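## Task

On the operator panel, press the key labelled RETRY so that its lamp is on at the end. No other lamp may be on, apart from CALL's. The result must stay that way without the robot holding anything in place. Afterwards release and pull the gripper away.

## Robot and tools

ROBOT. There are two five-joint arms, left_arm and right_arm, each ending in a two-finger gripper. Their bases, given in the scene frame, are: left_arm at (+0.050, +0.281, 0) m with quat_wxyz (+0.996, 0, 0, -0.091), and right_arm at (-0.016, -0.374, 0) m with quat_wxyz (+0.997, 0, 0, +0.080). In the scene frame the origin sits on the table top midway between the arms, +z is up and +x reaches out over the table. left_arm is on the +y side. The names left and right are labels only and do not refer to sides of an image.

Joint order in every row and list is waist (joint1), shoulder (joint2), elbow (joint3), wrist pitch (joint4), wrist roll (joint5). The waist spins the arm about a vertical axis, with angles growing counterclockwise seen from above. Shoulder, elbow and wrist pitch bend within one vertical plane, and wrist roll spins the gripper about its finger axis. So a hand can tilt toward or away from its own base but never sideways. Ranges in rad: waist -6.283 to 6.283, shoulder -2.059 to 2.094, elbow -3.927 to 0.192, wrist pitch -1.693 to 3.142, wrist roll -6.283 to 6.283. Fingers point along the gripper's +z and open along its y. end_effector_position is the pinch point, about 2 cm short of the fingertips, and closing pushes the tips roughly 10 mm further forward.

THE TASK. The panel holds four keys in random order, each with its name printed next to it. Read the labels with the cameras and zoom_image before touching anything, because a press is permanent and a wrong lamp fails the goal. A gentle push that lights the lamp is enough. A sensible order is to look, zoom, park the unused arm, then bring the chosen gripper (closed, fingers down) above the key. Descend slowly, check that the lamp is lit, then lift clear and call finished_scene.

execute_actions(actions): actions is a list of actions. Each action is a table of up to 15 rows, and each row lasts one control step of 1/30 s. If there are fewer than 15 rows, the last row repeats to fill the 0.5 s. Every row is one flat list of 12 numbers in [-1, 1], even when only one arm moves: left_arm waist, shoulder, elbow, wrist pitch, wrist roll, opening, then the same six for right_arm. The five joint numbers are offsets from the joint angles at the start of that action, not from the row before, scaled so that 1.0 = 2.036 rad. Opening is absolute: +1 fully open, -1 closed. Any action asking a joint more than 0.010 rad beyond its range is refused for both arms. A malformed action, or a first action that fails this check, cancels the whole call. Joints pushed to their real end report "joint sent to its limit". An empty list just returns the state and images.

Drive limits: joint targets move at most 3.14 rad/s and need 0.16 s to accelerate. Each step's target stays within 0.623 rad of the measured angle. Targets that would shift the gripper more than 70 mm are scaled back. Big displacements can therefore need several actions.

move(target, speed, blocking): target is one 12-number row as above. Its joint numbers are offsets from the Joint positions in the latest result that lists them. The openings are absolute and sent at the start. All joints finish together, so the hand follows a curve, and nothing slows it for obstacles. speed (0.01 to 2 rad/s, default 0.5) caps the joint with the largest travel, and paths last 0.5 to 10 s. With blocking=false the result arrives after 0.5 s. Until the move's end is reported, other motion calls are refused, so use wait(0) or stop first. The extra move: line reports done, off_target, moving, held or fault, then limits=held or limits=none, and each arm's joint farthest from its target.

wait(seconds): 0 to 10 s, with arms holding their last command. stop(): brakes a running move, and the fingers keep going. zoom_image(camera, region): camera is one of cam_head_left, cam_head_right, cam_high, cam_low, cam_left_wrist, cam_right_wrist, all 504x504. region is [x0, y0, x1, y1] in pixels from the top-left corner, at most 504 by 504. read_manual(section) returns only the "licences" text. finished_scene(scene) ends the current scene, numbered from 1, and cannot be undone.

RESULTS. The state line gives each gripper's position (m), quat_wxyz and velocities in the scene frame. It can be off, more so at long reach. Joint positions and Joint velocities list five joints (rad, rad/s) per arm plus the finger-pad gap in m (0.084 open). Joint targets shows where joints are currently driven. grip_measured is the opening on the command scale. "joint command not followed" means a clearance check altered joint targets. Torque readings include offsets and noise. MOTOR HOT appears at 65 °C, and at 80 °C an OVER-TEMPERATURE FAULT brakes that arm.

AVOID. Hard presses: faster motion and targets set deeper past contact push harder. Load limits in N m are waist 43.5, shoulder 43.5, elbow 26.1, wrist pitch 17.4, wrist roll 17.4. Reaching one causes a TORQUE FAULT: the arm backs off, holds for 10 s and drops the rest of the call. Do not let the arms collide, and do not knock anything off the table. Held parts may get brief tugs. Don't leave the gripper resting on the key at the end.

Each tool is called after "Emit:" as name(argument=value, ...), one argument or row to a line, values as JSON.

## Session

Emit:
execute_actions(
  actions=[],
)

Scene clock: 0.00 s.
left_arm: end_effector_position=(+0.3590, +0.6740, +0.3534) grip_measured=+1.00 end_effector_quat_wxyz=(-0.182, +0.719, +0.446, +0.502) end_effector_velocity=(-0.000, -0.000, +0.000) end_effector_angular_velocity=(+0.000, -0.001, +0.000) | right_arm: end_effector_position=(+0.3784, -0.3113, +0.2492) grip_measured=+1.00 end_effector_quat_wxyz=(+0.000, +0.997, +0.077, -0.001) end_effector_velocity=(-0.000, +0.000, -0.000) end_effector_angular_velocity=(-0.000, +0.001, +0.001)
Joint names: [waist, shoulder, elbow, wrist pitch, wrist roll]
Joint positions: left_arm=[ 1.086 -0.451 -0.446 -0.23  -0.207  0.084] | right_arm=[-0.003 -0.264 -0.928  1.194  0.003  0.084]
Joint velocities: left_arm=[ 0.    -0.001  0.    -0.    -0.001 -0.   ] | right_arm=[ 0.001  0.    -0.     0.001  0.    -0.   ]
Joint torques (N m, as the arm reports them, + toward a larger angle): no reading
Motor temperatures (°C, as the motors report them): left_arm=[23 30 22 28 30] | right_arm=[24 26 27 33 31]
Joint targets: left_arm=[1.086 -0.451 -0.446 -0.230 -0.207] | right_arm=[-0.003 -0.264 -0.928 1.194 0.003]

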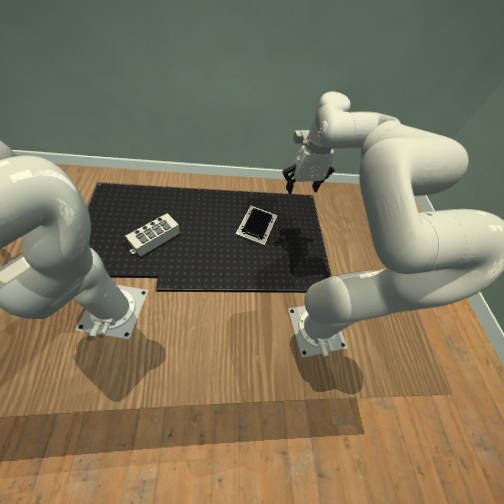

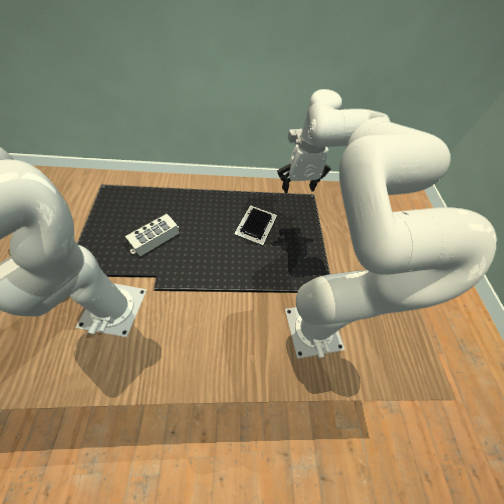

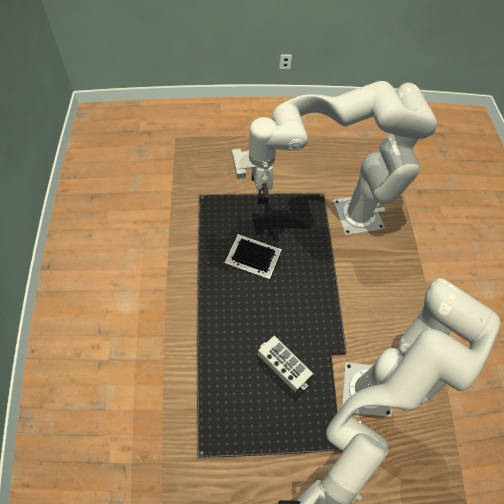

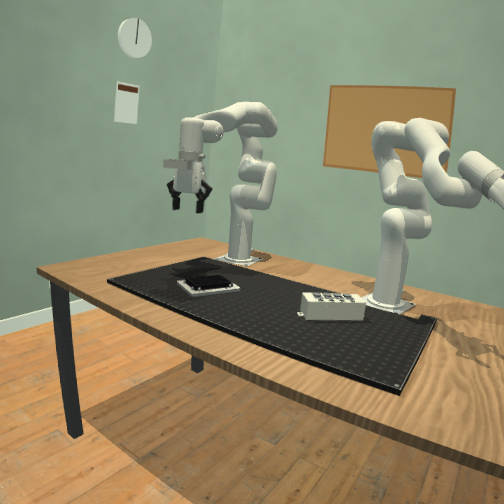

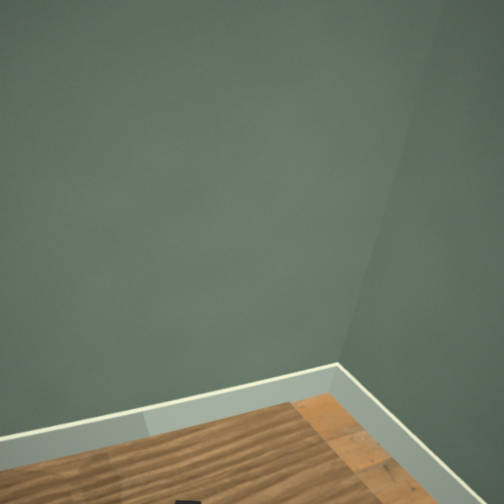

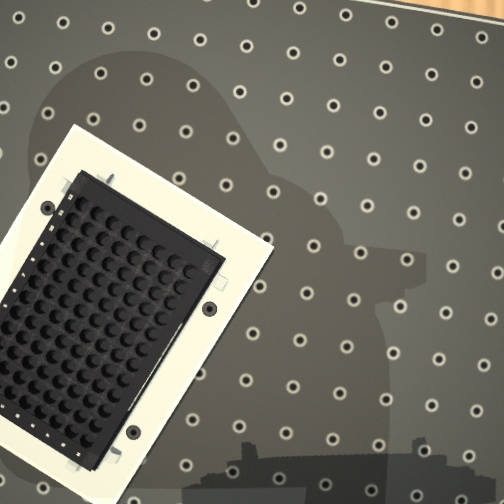

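Emit:
zoom_image(
  camera="cam_high",
  region=[230, 310, 350, 410],
)

Region (230, 310, 350, 410) of cam_high's 504x504 image, scaled by 4.200, with more detail than that image has.

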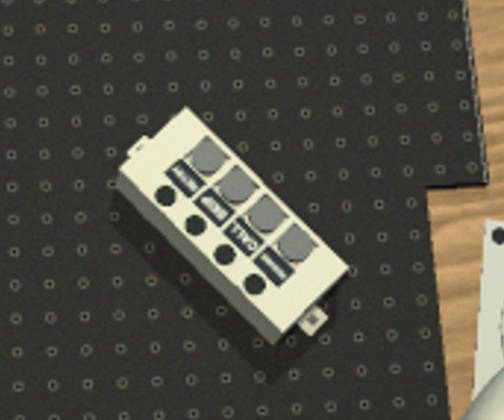

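Emit:
move(
  target=[-0.627,-0.151,-0.057,0.762,0.102,-1,0,0,0,0,0,1],
  speed=1,
)

Scene clock: 10.93 s.
left_arm: end_effector_position=(+0.3013, +0.1832, +0.2487) grip_measured=-1.00 end_effector_quat_wxyz=(-0.000, +0.983, -0.185, -0.001) end_effector_velocity=(-0.001, -0.001, +0.000) end_effector_angular_velocity=(+0.000, +0.001, -0.003) | right_arm: end_effector_position=(+0.3784, -0.3113, +0.2492) grip_measured=+1.00 end_effector_quat_wxyz=(+0.000, +0.997, +0.077, -0.001) end_effector_velocity=(-0.000, +0.001, -0.000) end_effector_angular_velocity=(-0.000, +0.000, +0.002)
Joint names: [waist, shoulder, elbow, wrist pitch, wrist roll]
Joint positions: left_arm=[-0.19  -0.758 -0.562  1.321  0.001  0.   ] | right_arm=[-0.003 -0.264 -0.928  1.194  0.003  0.084]
Joint velocities: left_arm=[-0.003 -0.001 -0.001  0.003 -0.     0.   ] | right_arm=[ 0.001 -0.     0.     0.    -0.     0.   ]
Joint torques (N m, as the arm reports them, + toward a larger angle): left_arm=[  1.27  -7.46 -20.54  -1.46  -0.07] | right_arm=[ -1.78 -11.27 -16.71  -0.97   1.02]
Motor temperatures (°C, as the motors report them): left_arm=[23 30 23 28 30] | right_arm=[24 26 28 33 31]
Joint targets: left_arm=[-0.191 -0.758 -0.562 1.321 0.001] | right_arm=[-0.003 -0.264 -0.928 1.194 0.003]
move: done; limits=none; left_arm: farthest joint: the shoulder, 0.001 radians from its target (0.308 radians at the start); right_arm: farthest joint: the waist, 0.000 radians from its target (0.000 radians at the start)

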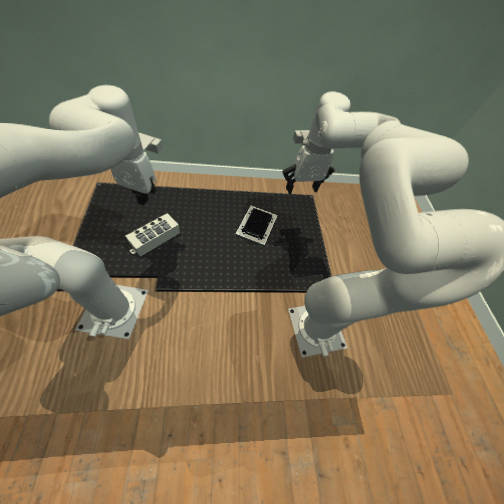

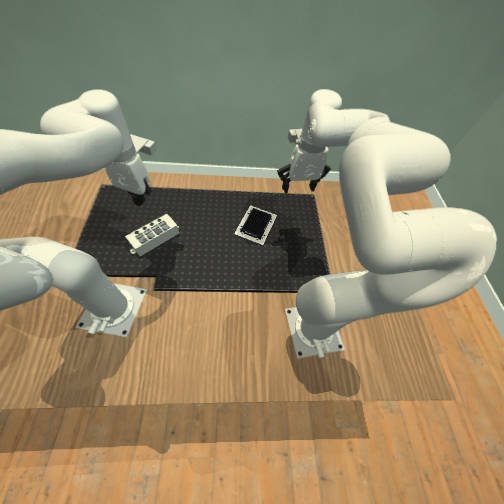

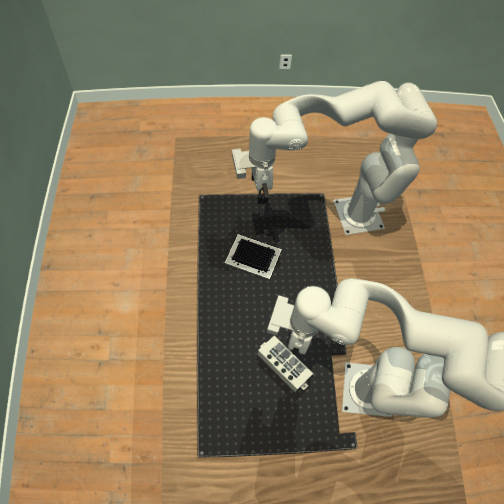

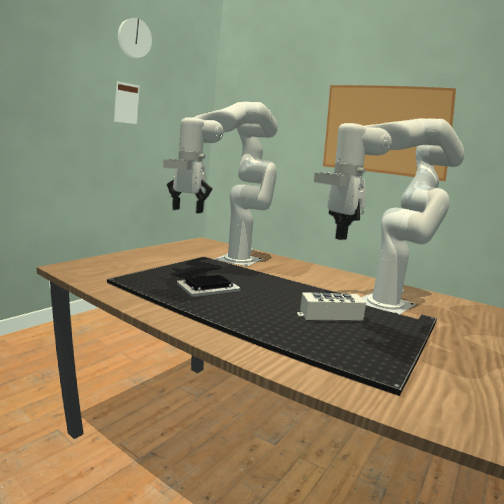

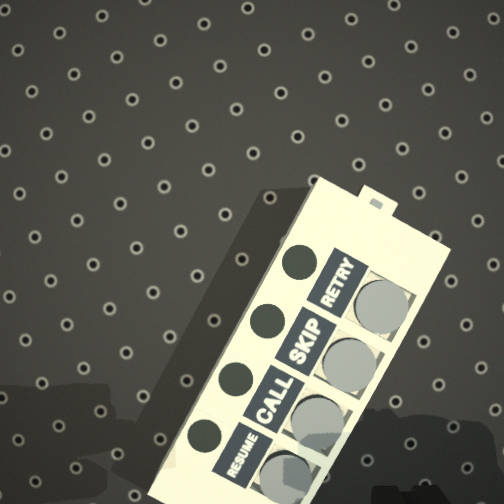

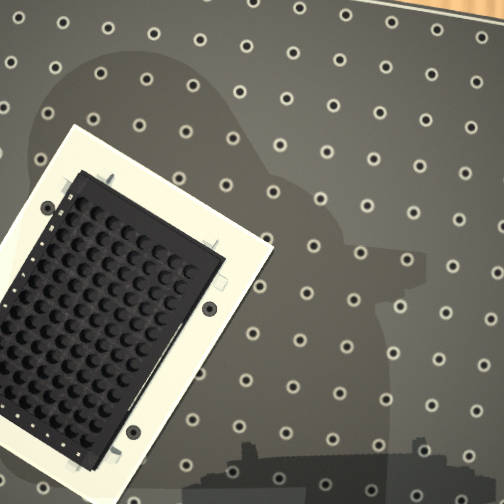

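Emit:
move(
  target=[-0.047,0.185,0.082,-0.267,0,-1,0,0,0,0,0,1],
  speed=0.6,
)

Scene clock: 16.93 s.
left_arm: end_effector_position=(+0.3308, +0.1394, +0.1095) grip_measured=-1.00 end_effector_quat_wxyz=(-0.000, +0.973, -0.232, -0.000) end_effector_velocity=(-0.001, +0.000, -0.002) end_effector_angular_velocity=(+0.002, +0.003, -0.000) | right_arm: end_effector_position=(+0.3784, -0.3113, +0.2492) grip_measured=+1.00 end_effector_quat_wxyz=(+0.000, +0.997, +0.077, -0.001) end_effector_velocity=(-0.000, +0.000, +0.000) end_effector_angular_velocity=(-0.000, +0.000, +0.001)
Joint names: [waist, shoulder, elbow, wrist pitch, wrist roll]
Joint positions: left_arm=[-0.286 -0.382 -0.395  0.778  0.001  0.   ] | right_arm=[-0.003 -0.264 -0.928  1.194  0.003  0.084]
Joint velocities: left_arm=[-0.001  0.003  0.002 -0.001 -0.     0.   ] | right_arm=[ 0.001  0.    -0.     0.    -0.     0.   ]
Joint torques (N m, as the arm reports them, + toward a larger angle): left_arm=[  1.29 -13.19 -17.71  -1.4   -0.14] | right_arm=[ -1.41 -11.26 -16.92  -0.9    0.71]
Motor temperatures (°C, as the motors report them): left_arm=[23 30 24 28 30] | right_arm=[24 26 28 33 31]
Joint targets: left_arm=[-0.286 -0.381 -0.395 0.778 0.001] | right_arm=[-0.003 -0.264 -0.928 1.194 0.003]
move: done; limits=none; left_arm: farthest joint: the waist, 0.000 radians from its target (0.095 radians at the start); right_arm: farthest joint: the waist, 0.000 radians from its target (0.000 radians at the start)

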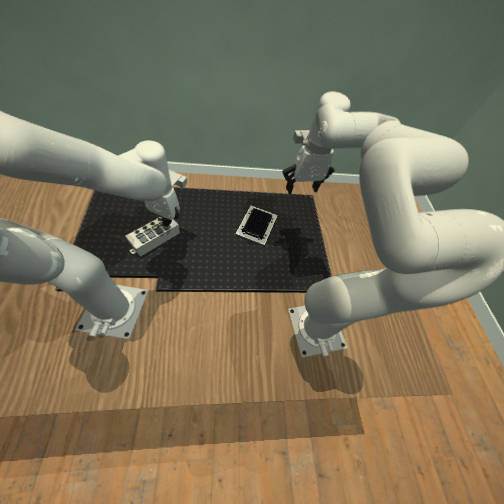

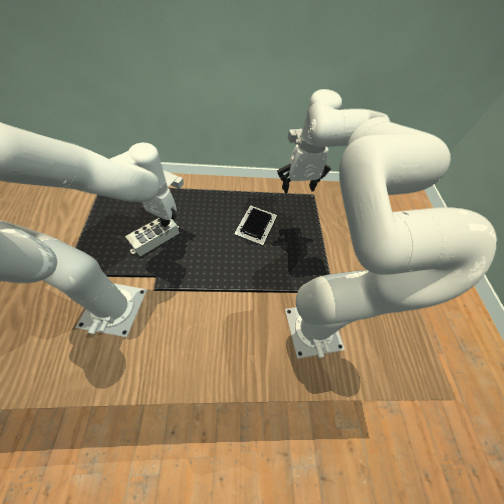

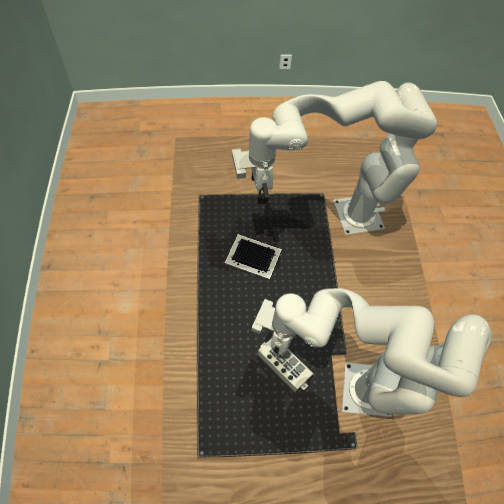

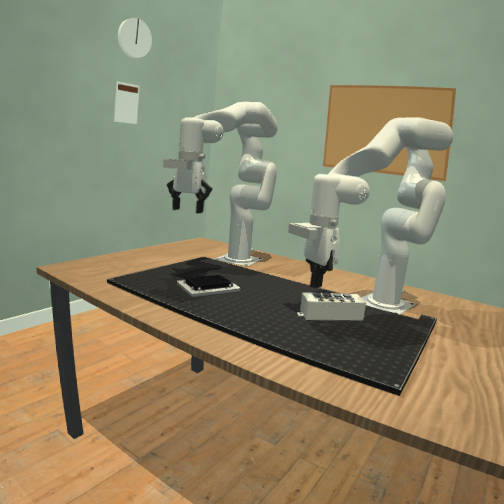

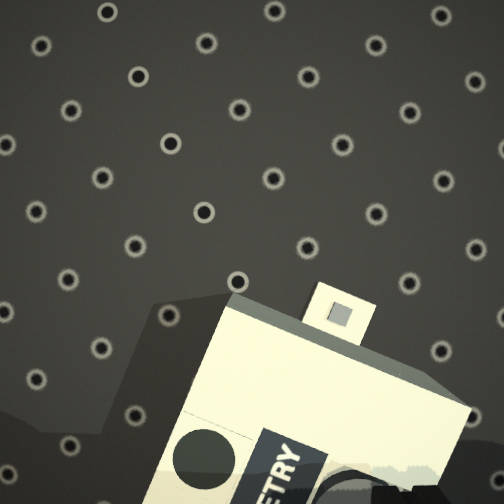

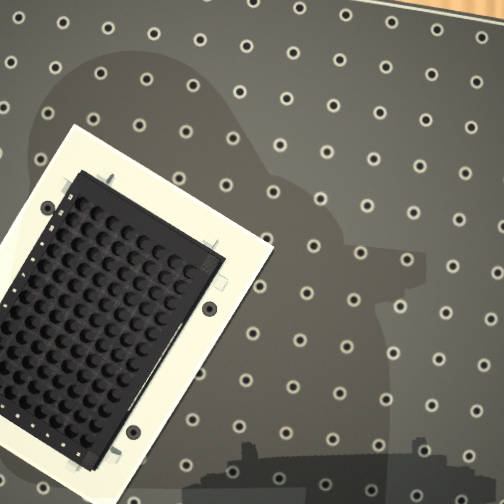

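Emit:
move(
  target=[0.006,0.042,0.017,-0.059,0,-1,0,0,0,0,0,1],
  speed=0.1,
)

Scene clock: 23.10 s.
left_arm: end_effector_position=(+0.3389, +0.1397, +0.0856) grip_measured=-1.00 end_effector_quat_wxyz=(+0.002, +0.974, -0.226, +0.009) end_effector_velocity=(+0.000, -0.000, -0.000) end_effector_angular_velocity=(+0.000, +0.001, +0.000) | right_arm: end_effector_position=(+0.3784, -0.3113, +0.2492) grip_measured=+1.00 end_effector_quat_wxyz=(+0.000, +0.997, +0.077, -0.001) end_effector_velocity=(-0.000, -0.000, -0.000) end_effector_angular_velocity=(-0.000, +0.000, -0.002)
Joint names: [waist, shoulder, elbow, wrist pitch, wrist roll]
Joint positions: left_arm=[-0.274 -0.301 -0.375  0.658  0.001  0.   ] | right_arm=[-0.003 -0.264 -0.928  1.194  0.003  0.084]
Joint velocities: left_arm=[ 0.     0.003 -0.002 -0.    -0.     0.   ] | right_arm=[-0.001 -0.     0.     0.     0.001 -0.   ]
Joint torques (N m, as the arm reports them, + toward a larger angle): left_arm=[ 1.47 11.17  7.41 -0.33 -0.14] | right_arm=[ -1.6  -11.58 -16.95  -0.93   0.67]
Motor temperatures (°C, as the motors report them): left_arm=[23 30 24 28 30] | right_arm=[24 26 29 33 31]
Joint targets: left_arm=[-0.274 -0.296 -0.360 0.658 0.001] | right_arm=[-0.003 -0.264 -0.928 1.194 0.003]
move: off_target (left_arm); limits=none; left_arm: farthest joint: the elbow, 0.014 radians from its target (0.034 radians at the start); right_arm: farthest joint: the waist, 0.000 radians from its target (0.000 radians at the start)

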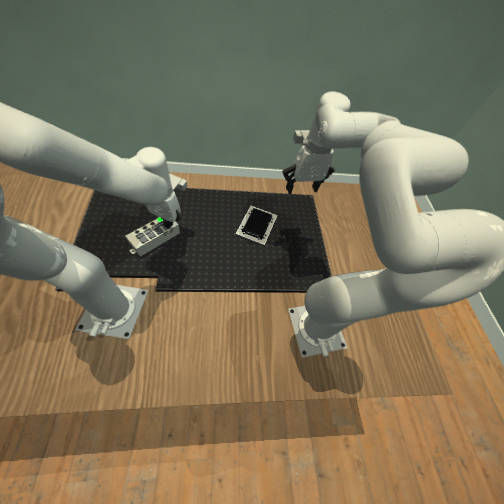

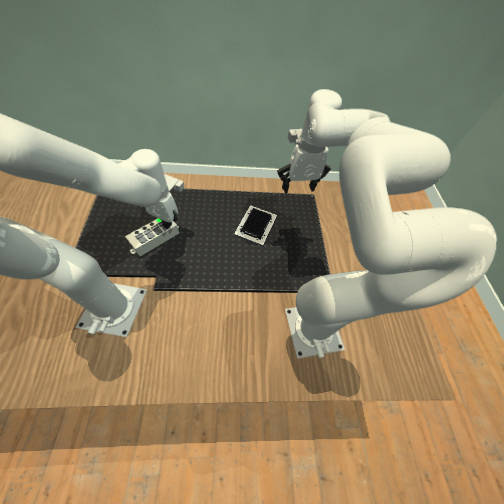

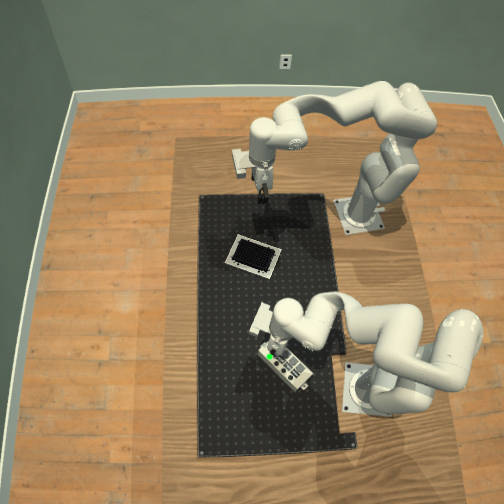

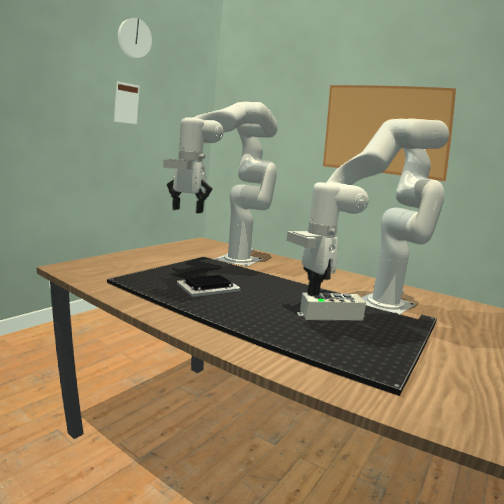

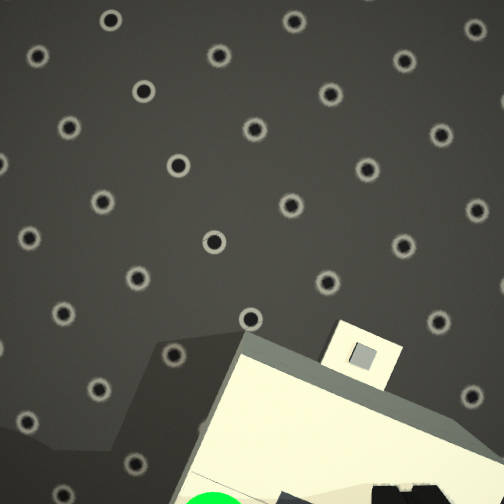

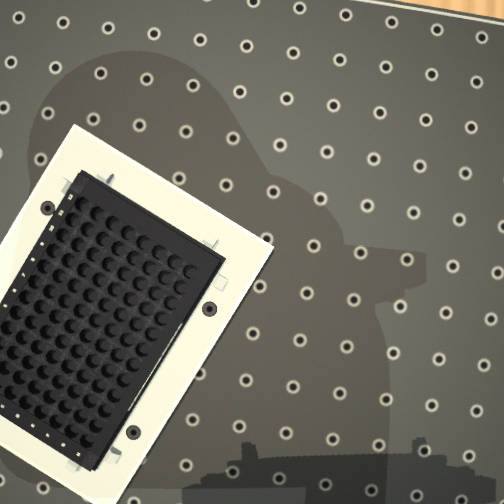

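Emit:
move(
  target=[0,-0.1,-0.03,0.1,0,-1,0,0,0,0,0,1],
  speed=0.6,
)

Emit:
finished_scene(
  scene=1,
)

Scene clock: 25.60 s.
left_arm: end_effector_position=(+0.3435, +0.1375, +0.1573) grip_measured=-1.00 end_effector_quat_wxyz=(+0.009, +0.973, -0.226, +0.038) end_effector_velocity=(+0.002, -0.001, +0.003) end_effector_angular_velocity=(-0.004, -0.008, -0.002) | right_arm: end_effector_position=(+0.3784, -0.3113, +0.2492) grip_measured=+1.00 end_effector_quat_wxyz=(+0.000, +0.997, +0.077, -0.001) end_effector_velocity=(-0.000, +0.000, -0.000) end_effector_angular_velocity=(+0.000, -0.000, +0.000)
Joint names: [waist, shoulder, elbow, wrist pitch, wrist roll]
Joint positions: left_arm=[-0.274 -0.504 -0.435  0.861  0.001  0.   ] | right_arm=[-0.003 -0.264 -0.928  1.194  0.003  0.084]
Joint velocities: left_arm=[ 0.    -0.004 -0.004 -0.001  0.002  0.   ] | right_arm=[ 0.001 -0.     0.    -0.     0.     0.   ]
Joint torques (N m, as the arm reports them, + toward a larger angle): left_arm=[  1.48 -11.53 -19.33  -1.56  -0.1 ] | right_arm=[ -2.39 -10.75 -17.05  -0.82   0.99]
Motor temperatures (°C, as the motors report them): left_arm=[23 30 24 28 30] | right_arm=[24 26 29 33 31]
Joint targets: left_arm=[-0.274 -0.504 -0.436 0.861 0.001] | right_arm=[-0.003 -0.264 -0.928 1.194 0.003]
move: done; limits=none; left_arm: farthest joint: the shoulder, 0.001 radians from its target (0.204 radians at the start); right_arm: farthest joint: the waist, 0.000 radians from its target (0.000 radians at the start)

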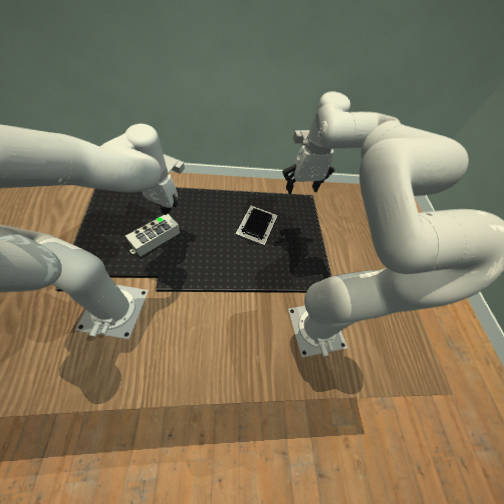

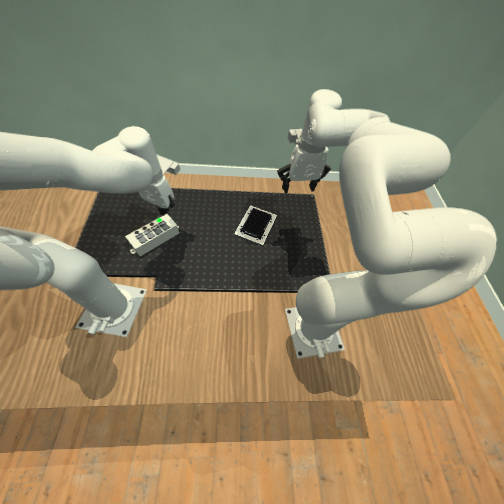

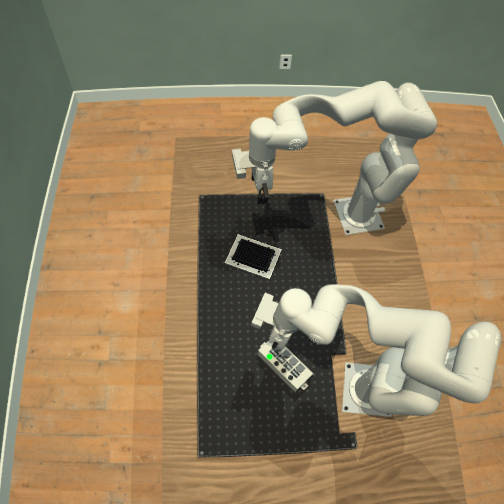

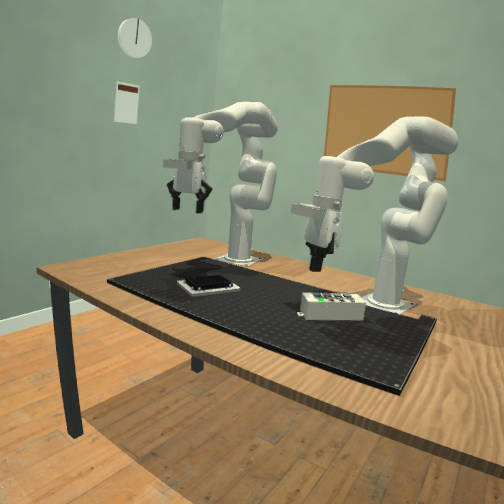

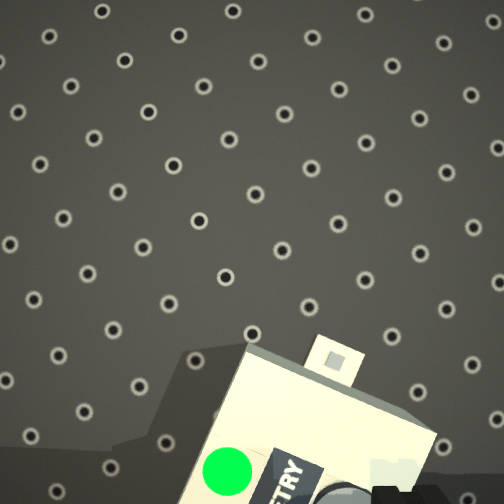

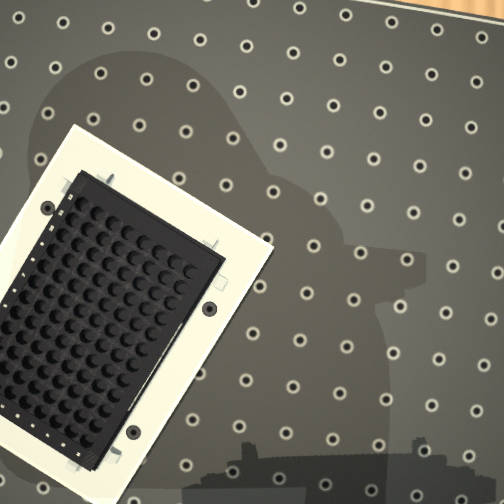

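The scene is finished: the task was done.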